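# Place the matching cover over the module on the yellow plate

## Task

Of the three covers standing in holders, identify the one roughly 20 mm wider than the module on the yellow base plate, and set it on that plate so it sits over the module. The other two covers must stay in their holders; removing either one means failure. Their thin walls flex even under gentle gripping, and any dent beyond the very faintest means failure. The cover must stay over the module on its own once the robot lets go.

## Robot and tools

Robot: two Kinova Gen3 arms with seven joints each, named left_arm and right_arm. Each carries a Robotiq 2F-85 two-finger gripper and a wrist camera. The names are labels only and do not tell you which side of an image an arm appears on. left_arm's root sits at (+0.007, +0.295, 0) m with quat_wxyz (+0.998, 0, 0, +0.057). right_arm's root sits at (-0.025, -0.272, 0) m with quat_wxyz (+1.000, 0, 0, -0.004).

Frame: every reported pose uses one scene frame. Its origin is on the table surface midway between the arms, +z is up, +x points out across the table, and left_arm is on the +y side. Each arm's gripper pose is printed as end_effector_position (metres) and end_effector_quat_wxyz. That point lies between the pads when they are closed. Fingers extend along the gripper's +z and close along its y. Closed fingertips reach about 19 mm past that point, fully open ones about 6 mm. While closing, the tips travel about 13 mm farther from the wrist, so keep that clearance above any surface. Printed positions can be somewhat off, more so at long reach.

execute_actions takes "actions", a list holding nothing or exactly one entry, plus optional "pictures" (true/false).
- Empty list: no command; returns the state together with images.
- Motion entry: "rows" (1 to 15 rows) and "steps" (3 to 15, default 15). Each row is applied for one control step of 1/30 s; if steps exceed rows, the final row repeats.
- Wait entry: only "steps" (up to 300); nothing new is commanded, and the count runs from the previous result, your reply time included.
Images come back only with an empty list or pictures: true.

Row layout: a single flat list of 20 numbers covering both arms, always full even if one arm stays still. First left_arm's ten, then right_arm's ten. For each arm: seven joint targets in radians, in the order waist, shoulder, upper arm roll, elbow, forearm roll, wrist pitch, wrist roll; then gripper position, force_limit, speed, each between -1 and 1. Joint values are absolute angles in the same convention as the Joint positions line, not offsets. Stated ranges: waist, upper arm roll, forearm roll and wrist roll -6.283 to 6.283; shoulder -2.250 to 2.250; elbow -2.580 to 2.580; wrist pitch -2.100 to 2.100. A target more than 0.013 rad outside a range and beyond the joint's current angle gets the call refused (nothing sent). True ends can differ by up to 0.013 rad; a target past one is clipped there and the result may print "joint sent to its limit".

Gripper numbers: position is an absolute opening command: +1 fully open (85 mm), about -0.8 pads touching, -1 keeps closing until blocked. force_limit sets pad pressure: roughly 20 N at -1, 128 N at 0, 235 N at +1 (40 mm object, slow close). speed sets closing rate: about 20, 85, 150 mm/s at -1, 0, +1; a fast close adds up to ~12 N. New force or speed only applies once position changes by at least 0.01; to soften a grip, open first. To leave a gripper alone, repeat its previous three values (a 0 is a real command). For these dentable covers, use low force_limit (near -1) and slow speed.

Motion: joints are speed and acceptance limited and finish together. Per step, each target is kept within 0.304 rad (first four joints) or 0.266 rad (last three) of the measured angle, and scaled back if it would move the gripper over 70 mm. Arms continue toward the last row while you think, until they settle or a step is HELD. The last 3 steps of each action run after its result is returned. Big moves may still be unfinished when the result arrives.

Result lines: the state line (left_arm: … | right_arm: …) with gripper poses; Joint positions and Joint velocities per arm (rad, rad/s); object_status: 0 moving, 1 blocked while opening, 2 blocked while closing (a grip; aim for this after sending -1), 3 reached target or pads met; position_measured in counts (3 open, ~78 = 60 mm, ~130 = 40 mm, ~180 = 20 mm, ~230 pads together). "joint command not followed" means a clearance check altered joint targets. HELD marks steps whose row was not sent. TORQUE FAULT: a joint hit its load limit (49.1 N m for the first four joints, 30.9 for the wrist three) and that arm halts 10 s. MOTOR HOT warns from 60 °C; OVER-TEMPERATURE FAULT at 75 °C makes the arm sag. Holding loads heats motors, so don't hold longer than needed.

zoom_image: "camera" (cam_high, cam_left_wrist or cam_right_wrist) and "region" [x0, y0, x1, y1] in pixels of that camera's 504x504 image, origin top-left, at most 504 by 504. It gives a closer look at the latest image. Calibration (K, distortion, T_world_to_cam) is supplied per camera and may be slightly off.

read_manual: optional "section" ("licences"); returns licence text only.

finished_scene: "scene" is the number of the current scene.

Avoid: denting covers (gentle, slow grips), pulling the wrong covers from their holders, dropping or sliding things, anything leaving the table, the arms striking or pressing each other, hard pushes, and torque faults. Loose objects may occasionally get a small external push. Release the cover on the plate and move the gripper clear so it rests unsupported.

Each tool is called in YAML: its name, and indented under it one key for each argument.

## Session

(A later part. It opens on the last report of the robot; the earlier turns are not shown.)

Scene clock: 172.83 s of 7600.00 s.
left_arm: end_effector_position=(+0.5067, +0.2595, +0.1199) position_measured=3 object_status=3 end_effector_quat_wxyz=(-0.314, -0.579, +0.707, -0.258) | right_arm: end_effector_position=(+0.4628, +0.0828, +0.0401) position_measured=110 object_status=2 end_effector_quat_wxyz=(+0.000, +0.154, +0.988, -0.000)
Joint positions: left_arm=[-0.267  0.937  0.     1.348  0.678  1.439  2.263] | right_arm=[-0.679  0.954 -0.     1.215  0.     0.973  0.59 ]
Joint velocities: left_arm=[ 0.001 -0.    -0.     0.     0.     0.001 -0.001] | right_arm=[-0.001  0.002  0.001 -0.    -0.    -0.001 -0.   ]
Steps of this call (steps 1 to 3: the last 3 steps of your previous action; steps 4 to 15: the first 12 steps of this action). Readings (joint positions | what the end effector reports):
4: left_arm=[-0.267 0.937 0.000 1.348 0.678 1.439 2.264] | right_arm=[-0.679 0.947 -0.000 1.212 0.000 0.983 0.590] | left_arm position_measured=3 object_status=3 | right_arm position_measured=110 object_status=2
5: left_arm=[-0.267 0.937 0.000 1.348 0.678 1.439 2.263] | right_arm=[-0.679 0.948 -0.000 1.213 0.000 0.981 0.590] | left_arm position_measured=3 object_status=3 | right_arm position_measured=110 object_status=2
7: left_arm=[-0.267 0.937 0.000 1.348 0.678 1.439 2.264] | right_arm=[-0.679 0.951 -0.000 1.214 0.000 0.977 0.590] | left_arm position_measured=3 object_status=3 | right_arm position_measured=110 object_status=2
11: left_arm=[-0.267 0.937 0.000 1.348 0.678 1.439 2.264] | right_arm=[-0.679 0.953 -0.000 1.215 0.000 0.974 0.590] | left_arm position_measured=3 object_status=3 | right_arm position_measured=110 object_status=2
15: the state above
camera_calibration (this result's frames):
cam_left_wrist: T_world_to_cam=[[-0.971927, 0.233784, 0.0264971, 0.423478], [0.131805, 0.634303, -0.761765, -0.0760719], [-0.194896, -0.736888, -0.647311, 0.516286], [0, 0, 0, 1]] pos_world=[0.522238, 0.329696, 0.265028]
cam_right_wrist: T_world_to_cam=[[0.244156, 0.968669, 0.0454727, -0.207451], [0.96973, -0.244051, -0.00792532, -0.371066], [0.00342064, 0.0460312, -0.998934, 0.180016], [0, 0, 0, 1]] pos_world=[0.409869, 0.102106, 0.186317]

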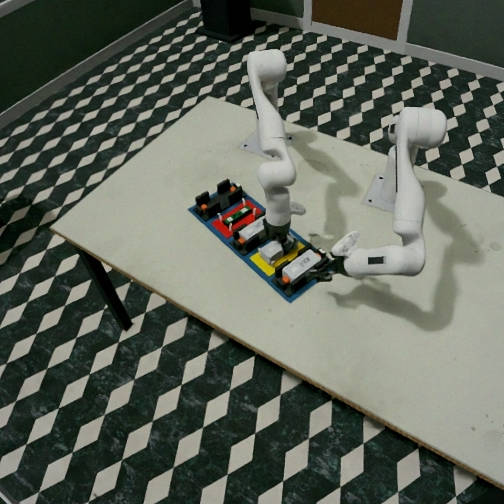

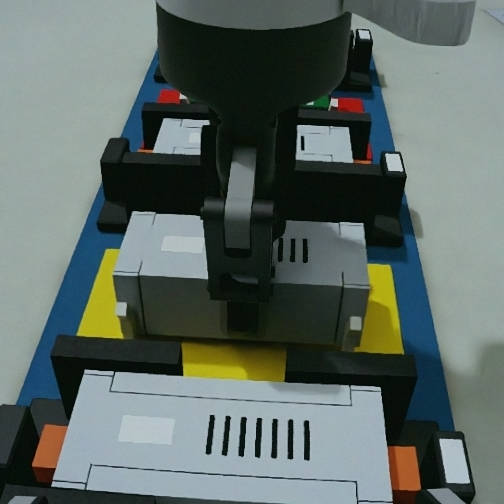

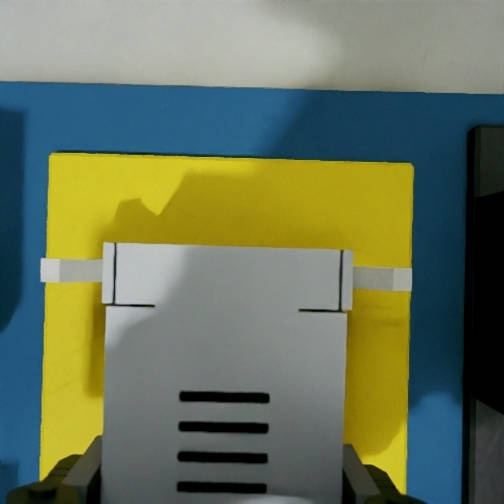

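execute_actions:
  actions:
    - {"rows": [ [-0.2669,0.9368,0,1.3477,0.6779,1.4388,2.2635,1,-1,0,-0.678502,0.95444,0,1.21531,0,0.97185,0.589392,-1,-1,-1], [-0.2669,0.9368,0,1.3477,0.6779,1.4388,2.2635,1,-1,0,-0.678502,0.95516,0,1.21556,0,0.97087,0.589392,-1,-1,-1], [-0.2669,0.9368,0,1.3477,0.6779,1.4388,2.2635,1,-1,0,-0.678502,0.95588,0,1.21582,0,0.96990,0.589392,-1,-1,-1], [-0.2669,0.9368,0,1.3477,0.6779,1.4388,2.2635,1,-1,0,-0.678502,0.95660,0,1.21607,0,0.96893,0.589392,-1,-1,-1], [-0.2669,0.9368,0,1.3477,0.6779,1.4388,2.2635,1,-1,0,-0.678502,0.95733,0,1.21632,0,0.96796,0.589392,-1,-1,-1], [-0.2669,0.9368,0,1.3477,0.6779,1.4388,2.2635,1,-1,0,-0.678502,0.95805,0,1.21657,0,0.96698,0.589392,-1,-1,-1], [-0.2669,0.9368,0,1.3477,0.6779,1.4388,2.2635,1,-1,0,-0.678502,0.95877,0,1.21682,0,0.96601,0.589392,-1,-1,-1], [-0.2669,0.9368,0,1.3477,0.6779,1.4388,2.2635,1,-1,0,-0.678502,0.95949,0,1.21708,0,0.96504,0.589392,-1,-1,-1], [-0.2669,0.9368,0,1.3477,0.6779,1.4388,2.2635,1,-1,0,-0.678502,0.96021,0,1.21733,0,0.96406,0.589392,-1,-1,-1], [-0.2669,0.9368,0,1.3477,0.6779,1.4388,2.2635,1,-1,0,-0.678502,0.96093,0,1.21758,0,0.96309,0.589392,-1,-1,-1], [-0.2669,0.9368,0,1.3477,0.6779,1.4388,2.2635,1,-1,0,-0.678502,0.96165,0,1.21783,0,0.96212,0.589392,-1,-1,-1], [-0.2669,0.9368,0,1.3477,0.6779,1.4388,2.2635,1,-1,0,-0.678502,0.96237,0,1.21808,0,0.96114,0.589392,-1,-1,-1] ], "steps": 15}

execute_actions:
  actions:
    - {"rows": [ [-0.2669,0.9368,0,1.3477,0.6779,1.4388,2.2635,1,-1,0,-0.678502,0.96237,0,1.21808,0,0.96114,0.589392,-1,-1,-1] ], "steps": 9}
  pictures: true

Scene clock: 173.63 s of 7600.00 s.
left_arm: end_effector_position=(+0.5067, +0.2595, +0.1199) position_measured=3 object_status=3 end_effector_quat_wxyz=(-0.314, -0.579, +0.707, -0.258) | right_arm: end_effector_position=(+0.4628, +0.0828, +0.0353) position_measured=110 object_status=2 end_effector_quat_wxyz=(+0.000, +0.154, +0.988, -0.000)
Joint positions: left_arm=[-0.267  0.937  0.     1.348  0.678  1.439  2.263] | right_arm=[-0.679  0.961 -0.     1.217  0.     0.964  0.59 ]
Joint velocities: left_arm=[-0.    -0.001 -0.    -0.001 -0.     0.001 -0.003] | right_arm=[-0.     0.022  0.     0.006 -0.001 -0.029 -0.002]
Steps of this call (steps 1 to 3: the last 3 steps of your previous action; steps 4 to 12: the robot went on to your last target; steps 13 to 24: the first 12 steps of this action). Readings (joint positions | what the end effector reports):
13: left_arm=[-0.267 0.937 0.000 1.348 0.678 1.439 2.264] | right_arm=[-0.679 0.954 -0.000 1.215 0.000 0.973 0.590] | left_arm position_measured=3 object_status=3 | right_arm position_measured=110 object_status=2
14: left_arm=[-0.267 0.937 0.000 1.348 0.678 1.439 2.263] | right_arm=[-0.679 0.954 -0.000 1.215 0.000 0.972 0.590] | left_arm position_measured=3 object_status=3 | right_arm position_measured=110 object_status=2
16: left_arm=[-0.267 0.937 0.000 1.348 0.678 1.439 2.264] | right_arm=[-0.679 0.955 -0.000 1.216 0.000 0.971 0.590] | left_arm position_measured=3 object_status=3 | right_arm position_measured=110 object_status=2
20: left_arm=[-0.267 0.937 0.000 1.348 0.678 1.439 2.264] | right_arm=[-0.679 0.958 -0.000 1.216 0.000 0.968 0.590] | left_arm position_measured=3 object_status=3 | right_arm position_measured=110 object_status=2
24: the state above

Scene clock: 173.93 s of 7600.00 s.
left_arm: end_effector_position=(+0.5067, +0.2595, +0.1199) position_measured=3 object_status=3 end_effector_quat_wxyz=(-0.314, -0.579, +0.707, -0.258) | right_arm: end_effector_position=(+0.4628, +0.0828, +0.0340) position_measured=110 object_status=2 end_effector_quat_wxyz=(+0.000, +0.154, +0.988, -0.000)
Joint positions: left_arm=[-0.267  0.937  0.     1.348  0.678  1.439  2.263] | right_arm=[-0.679  0.962 -0.     1.218  0.     0.961  0.59 ]
Joint velocities: left_arm=[ 0.001 -0.001 -0.    -0.001  0.    -0.001 -0.002] | right_arm=[-0.001  0.001  0.001 -0.     0.    -0.001 -0.001]
Steps of this call (steps 1 to 3: the last 3 steps of your previous action; steps 4 to 9: the first 6 steps of this action). Readings (joint positions | what the end effector reports):
4: left_arm=[-0.267 0.937 0.000 1.348 0.678 1.439 2.264] | right_arm=[-0.679 0.962 -0.000 1.218 0.000 0.962 0.590] | left_arm position_measured=3 object_status=3 | right_arm position_measured=110 object_status=2
5: left_arm=[-0.267 0.937 0.000 1.348 0.678 1.439 2.264] | right_arm=[-0.679 0.962 -0.000 1.218 0.000 0.961 0.590] | left_arm position_measured=3 object_status=3 | right_arm position_measured=110 object_status=2
7: left_arm=[-0.267 0.937 0.000 1.348 0.678 1.439 2.263] | right_arm=[-0.679 0.962 -0.000 1.218 0.000 0.961 0.590] | left_arm position_measured=3 object_status=3 | right_arm position_measured=110 object_status=2
9: the state above
camera_calibration (this result's frames):
cam_left_wrist: T_world_to_cam=[[-0.971927, 0.233784, 0.0264972, 0.423478], [0.131805, 0.634303, -0.761765, -0.0760719], [-0.194896, -0.736888, -0.647311, 0.516286], [0, 0, 0, 1]] pos_world=[0.522238, 0.329696, 0.265028]
cam_right_wrist: T_world_to_cam=[[0.24418, 0.968664, 0.0454641, -0.207191], [0.969724, -0.244075, -0.00793735, -0.371119], [0.00340802, 0.0460258, -0.998934, 0.17397], [0, 0, 0, 1]] pos_world=[0.409882, 0.10211, 0.180259]

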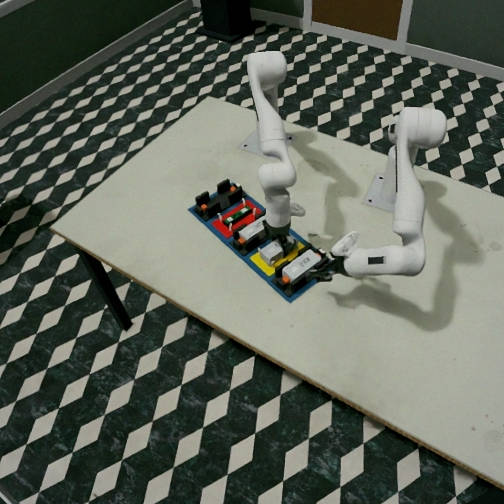

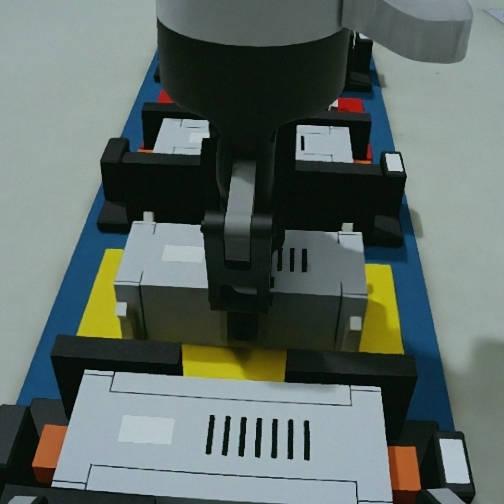

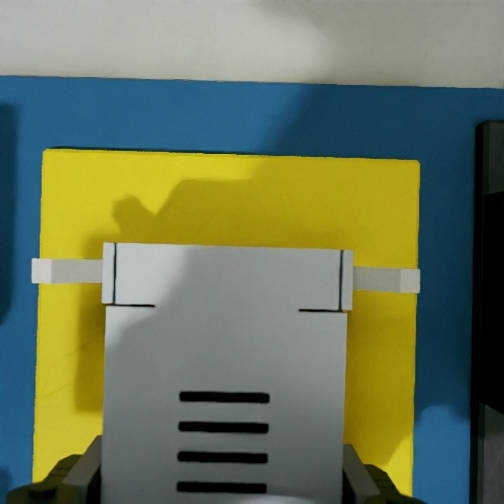

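execute_actions:
  actions:
    - {"rows": [ [-0.2669,0.9368,0,1.3477,0.6779,1.4388,2.2635,1,-1,0,-0.678502,0.96295,0,1.21828,0,0.96036,0.589392,-1,-1,-1], [-0.2669,0.9368,0,1.3477,0.6779,1.4388,2.2635,1,-1,0,-0.678502,0.96352,0,1.21848,0,0.95958,0.589392,-1,-1,-1], [-0.2669,0.9368,0,1.3477,0.6779,1.4388,2.2635,1,-1,0,-0.678502,0.96410,0,1.21868,0,0.95880,0.589392,-1,-1,-1], [-0.2669,0.9368,0,1.3477,0.6779,1.4388,2.2635,1,-1,0,-0.678502,0.96468,0,1.21889,0,0.95803,0.589392,-1,-1,-1], [-0.2669,0.9368,0,1.3477,0.6779,1.4388,2.2635,1,-1,0,-0.678502,0.96525,0,1.21909,0,0.95725,0.589392,-1,-1,-1], [-0.2669,0.9368,0,1.3477,0.6779,1.4388,2.2635,1,-1,0,-0.678502,0.96583,0,1.21929,0,0.95647,0.589392,-1,-1,-1], [-0.2669,0.9368,0,1.3477,0.6779,1.4388,2.2635,1,-1,0,-0.678502,0.96641,0,1.21948,0,0.95570,0.589392,-1,-1,-1], [-0.2669,0.9368,0,1.3477,0.6779,1.4388,2.2635,1,-1,0,-0.678502,0.96699,0,1.21967,0,0.95493,0.589392,-1,-1,-1] ], "steps": 15}

Scene clock: 174.57 s of 7600.00 s.
left_arm: end_effector_position=(+0.5067, +0.2595, +0.1199) position_measured=3 object_status=3 end_effector_quat_wxyz=(-0.314, -0.579, +0.707, -0.258) | right_arm: end_effector_position=(+0.4632, +0.0828, +0.0331) position_measured=110 object_status=2 end_effector_quat_wxyz=(+0.001, +0.154, +0.988, +0.000)
Joint positions: left_arm=[-0.267  0.937  0.     1.348  0.678  1.439  2.263] | right_arm=[-0.678  0.963  0.     1.22   0.     0.957  0.59 ]
Joint velocities: left_arm=[-0.    -0.001  0.001 -0.    -0.    -0.    -0.   ] | right_arm=[-0.001 -0.002  0.001  0.002  0.    -0.004 -0.   ]
Steps of this call (steps 1 to 3: the last 3 steps of your previous action; steps 4 to 7: the robot went on to your last target; steps 8 to 19: the first 12 steps of this action). Readings (joint positions | what the end effector reports):
8: left_arm=[-0.267 0.937 0.000 1.348 0.678 1.439 2.264] | right_arm=[-0.679 0.962 -0.000 1.218 0.000 0.961 0.590] | left_arm position_measured=3 object_status=3 | right_arm position_measured=110 object_status=2
9: left_arm=[-0.267 0.937 0.000 1.348 0.678 1.439 2.263] | right_arm=[-0.679 0.963 -0.000 1.218 0.000 0.961 0.590] | left_arm position_measured=3 object_status=3 | right_arm position_measured=110 object_status=2
11: left_arm=[-0.267 0.937 0.000 1.348 0.678 1.439 2.264] | right_arm=[-0.679 0.963 -0.000 1.218 0.000 0.960 0.590] | left_arm position_measured=3 object_status=3 | right_arm position_measured=110 object_status=2
15: left_arm=[-0.267 0.937 0.000 1.348 0.678 1.439 2.264] | right_arm=[-0.679 0.964 0.000 1.219 0.000 0.958 0.590] | left_arm position_measured=3 object_status=3 | right_arm position_measured=110 object_status=2
19: the state above

execute_actions:
  actions:
    - {"rows": [ [-0.2669,0.9368,0,1.3477,0.6779,1.4388,2.2635,1,-1,0,-0.678502,0.96525,0,1.21909,0,0.95725,0.589392,-1,-1,-1], [-0.2669,0.9368,0,1.3477,0.6779,1.4388,2.2635,1,-1,0,-0.678502,0.96410,0,1.21868,0,0.95880,0.589392,-1,-1,-1], [-0.2669,0.9368,0,1.3477,0.6779,1.4388,2.2635,1,-1,0,-0.678502,0.96380,0,1.21858,0,0.95920,0.589392,-1,-1,-1], [-0.2669,0.9368,0,1.3477,0.6779,1.4388,2.2635,1,-1,0,-0.678502,0.96380,0,1.21858,0,0.95920,0.589392,-1,-1,-1], [-0.2669,0.9368,0,1.3477,0.6779,1.4388,2.2635,1,-1,0,-0.678502,0.96380,0,1.21858,0,0.95920,0.589392,0.43,-1,-0.3] ], "steps": 15}

execute_actions:
  actions:
    - {"rows": [ [-0.2669,0.9368,0,1.3477,0.6779,1.4388,2.2635,1,-1,0,-0.678502,0.96380,0,1.21858,0,0.95920,0.589392,0.43,-1,-0.3], [-0.2669,0.9368,0,1.3477,0.6779,1.4388,2.2635,1,-1,0,-0.678502,0.96236,0,1.21808,0,0.96115,0.589392,0.43,-1,-0.3], [-0.2669,0.9368,0,1.3477,0.6779,1.4388,2.2635,1,-1,0,-0.678502,0.95949,0,1.21708,0,0.96504,0.589392,0.43,-1,-0.3], [-0.2669,0.9368,0,1.3477,0.6779,1.4388,2.2635,1,-1,0,-0.678502,0.95372,0,1.21506,0,0.97282,0.589392,0.43,-1,-0.3], [-0.2669,0.9368,0,1.3477,0.6779,1.4388,2.2635,1,-1,0,-0.678502,0.94674,0,1.21199,0,0.98286,0.589392,0.43,-1,-0.3], [-0.2669,0.9368,0,1.3477,0.6779,1.4388,2.2635,1,-1,0,-0.678502,0.93976,0,1.20893,0,0.99291,0.589392,0.43,-1,-0.3], [-0.2669,0.9368,0,1.3477,0.6779,1.4388,2.2635,1,-1,0,-0.678502,0.93278,0,1.20586,0,1.00295,0.589392,0.43,-1,-0.3], [-0.2669,0.9368,0,1.3477,0.6779,1.4388,2.2635,1,-1,0,-0.678502,0.92609,0,1.20232,0,1.01318,0.589392,0.43,-1,-0.3], [-0.2669,0.9368,0,1.3477,0.6779,1.4388,2.2635,1,-1,0,-0.678502,0.91940,0,1.19879,0,1.02341,0.589392,0.43,-1,-0.3], [-0.2669,0.9368,0,1.3477,0.6779,1.4388,2.2635,1,-1,0,-0.678502,0.91271,0,1.19525,0,1.03364,0.589392,0.43,-1,-0.3], [-0.2669,0.9368,0,1.3477,0.6779,1.4388,2.2635,1,-1,0,-0.678502,0.90620,0,1.19130,0,1.04410,0.589392,0.43,-1,-0.3], [-0.2669,0.9368,0,1.3477,0.6779,1.4388,2.2635,1,-1,0,-0.678502,0.90000,0,1.18720,0,1.05440,0.589392,0.43,-1,-0.3] ], "steps": 15}

execute_actions:
  actions:
    - {"rows": [ [-0.2669,0.9368,0,1.3477,0.6779,1.4388,2.2635,1,-1,0,-0.678502,0.90000,0,1.18720,0,1.05440,0.589392,0.43,-1,-0.3] ], "steps": 9}
  pictures: true

Scene clock: 175.77 s of 7600.00 s.
left_arm: end_effector_position=(+0.5067, +0.2595, +0.1199) position_measured=3 object_status=3 end_effector_quat_wxyz=(-0.314, -0.579, +0.707, -0.258) | right_arm: end_effector_position=(+0.4628, +0.0828, +0.0330) position_measured=80 object_status=0 end_effector_quat_wxyz=(+0.000, +0.155, +0.988, +0.000)
Joint positions: left_arm=[-0.267  0.937  0.     1.348  0.678  1.439  2.264] | right_arm=[-0.679  0.964 -0.     1.219 -0.     0.959  0.589]
Joint velocities: left_arm=[-0.001 -0.     0.     0.     0.     0.001 -0.   ] | right_arm=[-0.001 -0.001  0.001  0.    -0.     0.001  0.002]
Steps of this call (steps 1 to 3: the last 3 steps of your previous action; steps 4 to 15: the robot went on to your last target; steps 16 to 24: nothing new was sent; steps 25 to 36: the first 12 steps of this action). Readings (joint positions | what the end effector reports):
25: left_arm=[-0.267 0.937 0.000 1.348 0.678 1.439 2.264] | right_arm=[-0.678 0.963 0.000 1.220 0.000 0.957 0.590] | left_arm position_measured=3 object_status=3 | right_arm position_measured=110 object_status=2
26: left_arm=[-0.267 0.937 0.000 1.348 0.678 1.439 2.263] | right_arm=[-0.678 0.963 0.000 1.220 0.000 0.957 0.590] | left_arm position_measured=3 object_status=3 | right_arm position_measured=110 object_status=2
28: left_arm=[-0.267 0.937 0.000 1.348 0.678 1.439 2.263] | right_arm=[-0.678 0.963 0.000 1.219 0.000 0.958 0.590] | left_arm position_measured=3 object_status=3 | right_arm position_measured=110 object_status=2
32: left_arm=[-0.267 0.937 0.000 1.348 0.678 1.439 2.263] | right_arm=[-0.678 0.964 -0.000 1.219 0.000 0.959 0.589] | left_arm position_measured=3 object_status=3 | right_arm position_measured=101 object_status=0
36: the state above

Scene clock: 176.27 s of 7600.00 s.
left_arm: end_effector_position=(+0.5067, +0.2595, +0.1199) position_measured=3 object_status=3 end_effector_quat_wxyz=(-0.314, -0.579, +0.707, -0.258) | right_arm: end_effector_position=(+0.4630, +0.0829, +0.0649) position_measured=75 object_status=3 end_effector_quat_wxyz=(+0.000, +0.155, +0.988, +0.000)
Joint positions: left_arm=[-0.267  0.937  0.     1.348  0.678  1.439  2.264] | right_arm=[-0.679  0.92  -0.     1.199  0.     1.023  0.589]
Joint velocities: left_arm=[-0.     0.001  0.001 -0.002  0.     0.001 -0.001] | right_arm=[ 0.001 -0.189  0.    -0.109 -0.001  0.299 -0.   ]
Steps of this call (steps 1 to 3: the last 3 steps of your previous action; steps 4 to 15: the first 12 steps of this action). Readings (joint positions | what the end effector reports):
4: left_arm=[-0.267 0.937 0.000 1.348 0.678 1.439 2.263] | right_arm=[-0.679 0.964 0.000 1.219 0.000 0.959 0.589] | left_arm position_measured=3 object_status=3 | right_arm position_measured=76 object_status=0
5: left_arm=[-0.267 0.937 0.000 1.348 0.678 1.439 2.263] | right_arm=[-0.679 0.964 -0.000 1.219 0.000 0.959 0.589] | left_arm position_measured=3 object_status=3 | right_arm position_measured=75 object_status=0
7: left_arm=[-0.267 0.937 0.000 1.348 0.678 1.439 2.263] | right_arm=[-0.679 0.961 -0.000 1.218 0.000 0.962 0.589] | left_arm position_measured=3 object_status=3 | right_arm position_measured=75 object_status=0
11: left_arm=[-0.267 0.937 0.000 1.348 0.678 1.439 2.264] | right_arm=[-0.679 0.944 -0.000 1.211 0.000 0.986 0.589] | left_arm position_measured=3 object_status=3 | right_arm position_measured=75 object_status=3
15: the state above

Scene clock: 176.57 s of 7600.00 s.
left_arm: end_effector_position=(+0.5067, +0.2595, +0.1199) position_measured=3 object_status=3 end_effector_quat_wxyz=(-0.314, -0.579, +0.707, -0.258) | right_arm: end_effector_position=(+0.4628, +0.0828, +0.0794) position_measured=75 object_status=3 end_effector_quat_wxyz=(-0.000, +0.155, +0.988, -0.000)
Joint positions: left_arm=[-0.267  0.937  0.     1.348  0.678  1.439  2.263] | right_arm=[-0.678  0.901  0.     1.187 -0.     1.054  0.589]
Joint velocities: left_arm=[-0.001 -0.    -0.    -0.002 -0.     0.001 -0.   ] | right_arm=[ 0.001 -0.009  0.001 -0.001  0.001  0.006 -0.   ]
Steps of this call (steps 1 to 3: the last 3 steps of your previous action; steps 4 to 9: the first 6 steps of this action). Readings (joint positions | what the end effector reports):
4: left_arm=[-0.267 0.937 0.000 1.348 0.678 1.439 2.264] | right_arm=[-0.678 0.904 0.000 1.189 -0.000 1.049 0.589] | left_arm position_measured=3 object_status=3 | right_arm position_measured=75 object_status=3
5: left_arm=[-0.267 0.937 0.000 1.348 0.678 1.439 2.264] | right_arm=[-0.678 0.903 0.000 1.188 -0.000 1.051 0.589] | left_arm position_measured=3 object_status=3 | right_arm position_measured=75 object_status=3
7: left_arm=[-0.267 0.937 0.000 1.348 0.678 1.439 2.264] | right_arm=[-0.678 0.901 0.000 1.187 -0.000 1.053 0.589] | left_arm position_measured=3 object_status=3 | right_arm position_measured=75 object_status=3
9: the state above
camera_calibration (this result's frames):
cam_left_wrist: T_world_to_cam=[[-0.971927, 0.233784, 0.0264972, 0.423478], [0.131805, 0.634303, -0.761765, -0.0760719], [-0.194896, -0.736888, -0.647311, 0.516287], [0, 0, 0, 1]] pos_world=[0.522238, 0.329696, 0.265028]
cam_right_wrist: T_world_to_cam=[[0.244749, 0.968526, 0.045332, -0.209437], [0.969581, -0.244633, -0.00817405, -0.370654], [0.0031729, 0.0459536, -0.998939, 0.219398], [0, 0, 0, 1]] pos_world=[0.409943, 0.102089, 0.225629]

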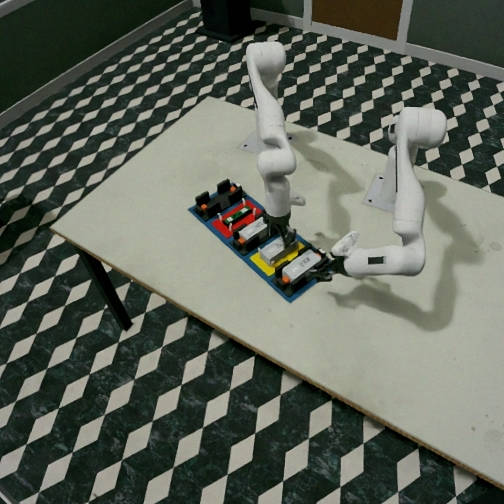

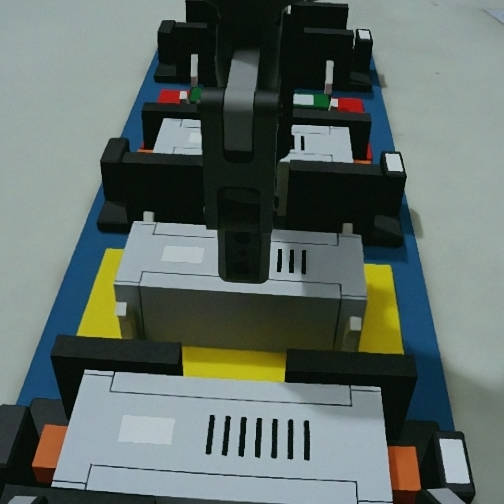

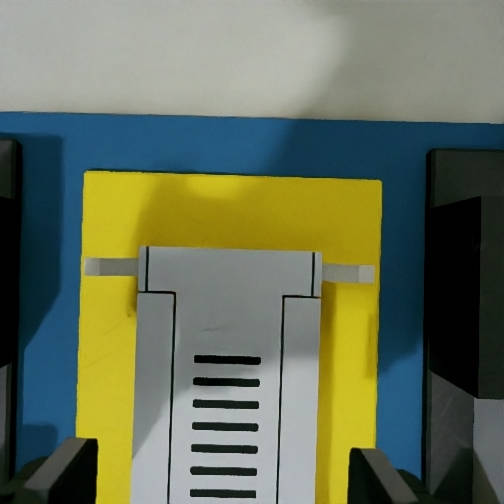

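finished_scene:
  scene: 1

The scene is finished: the task was done.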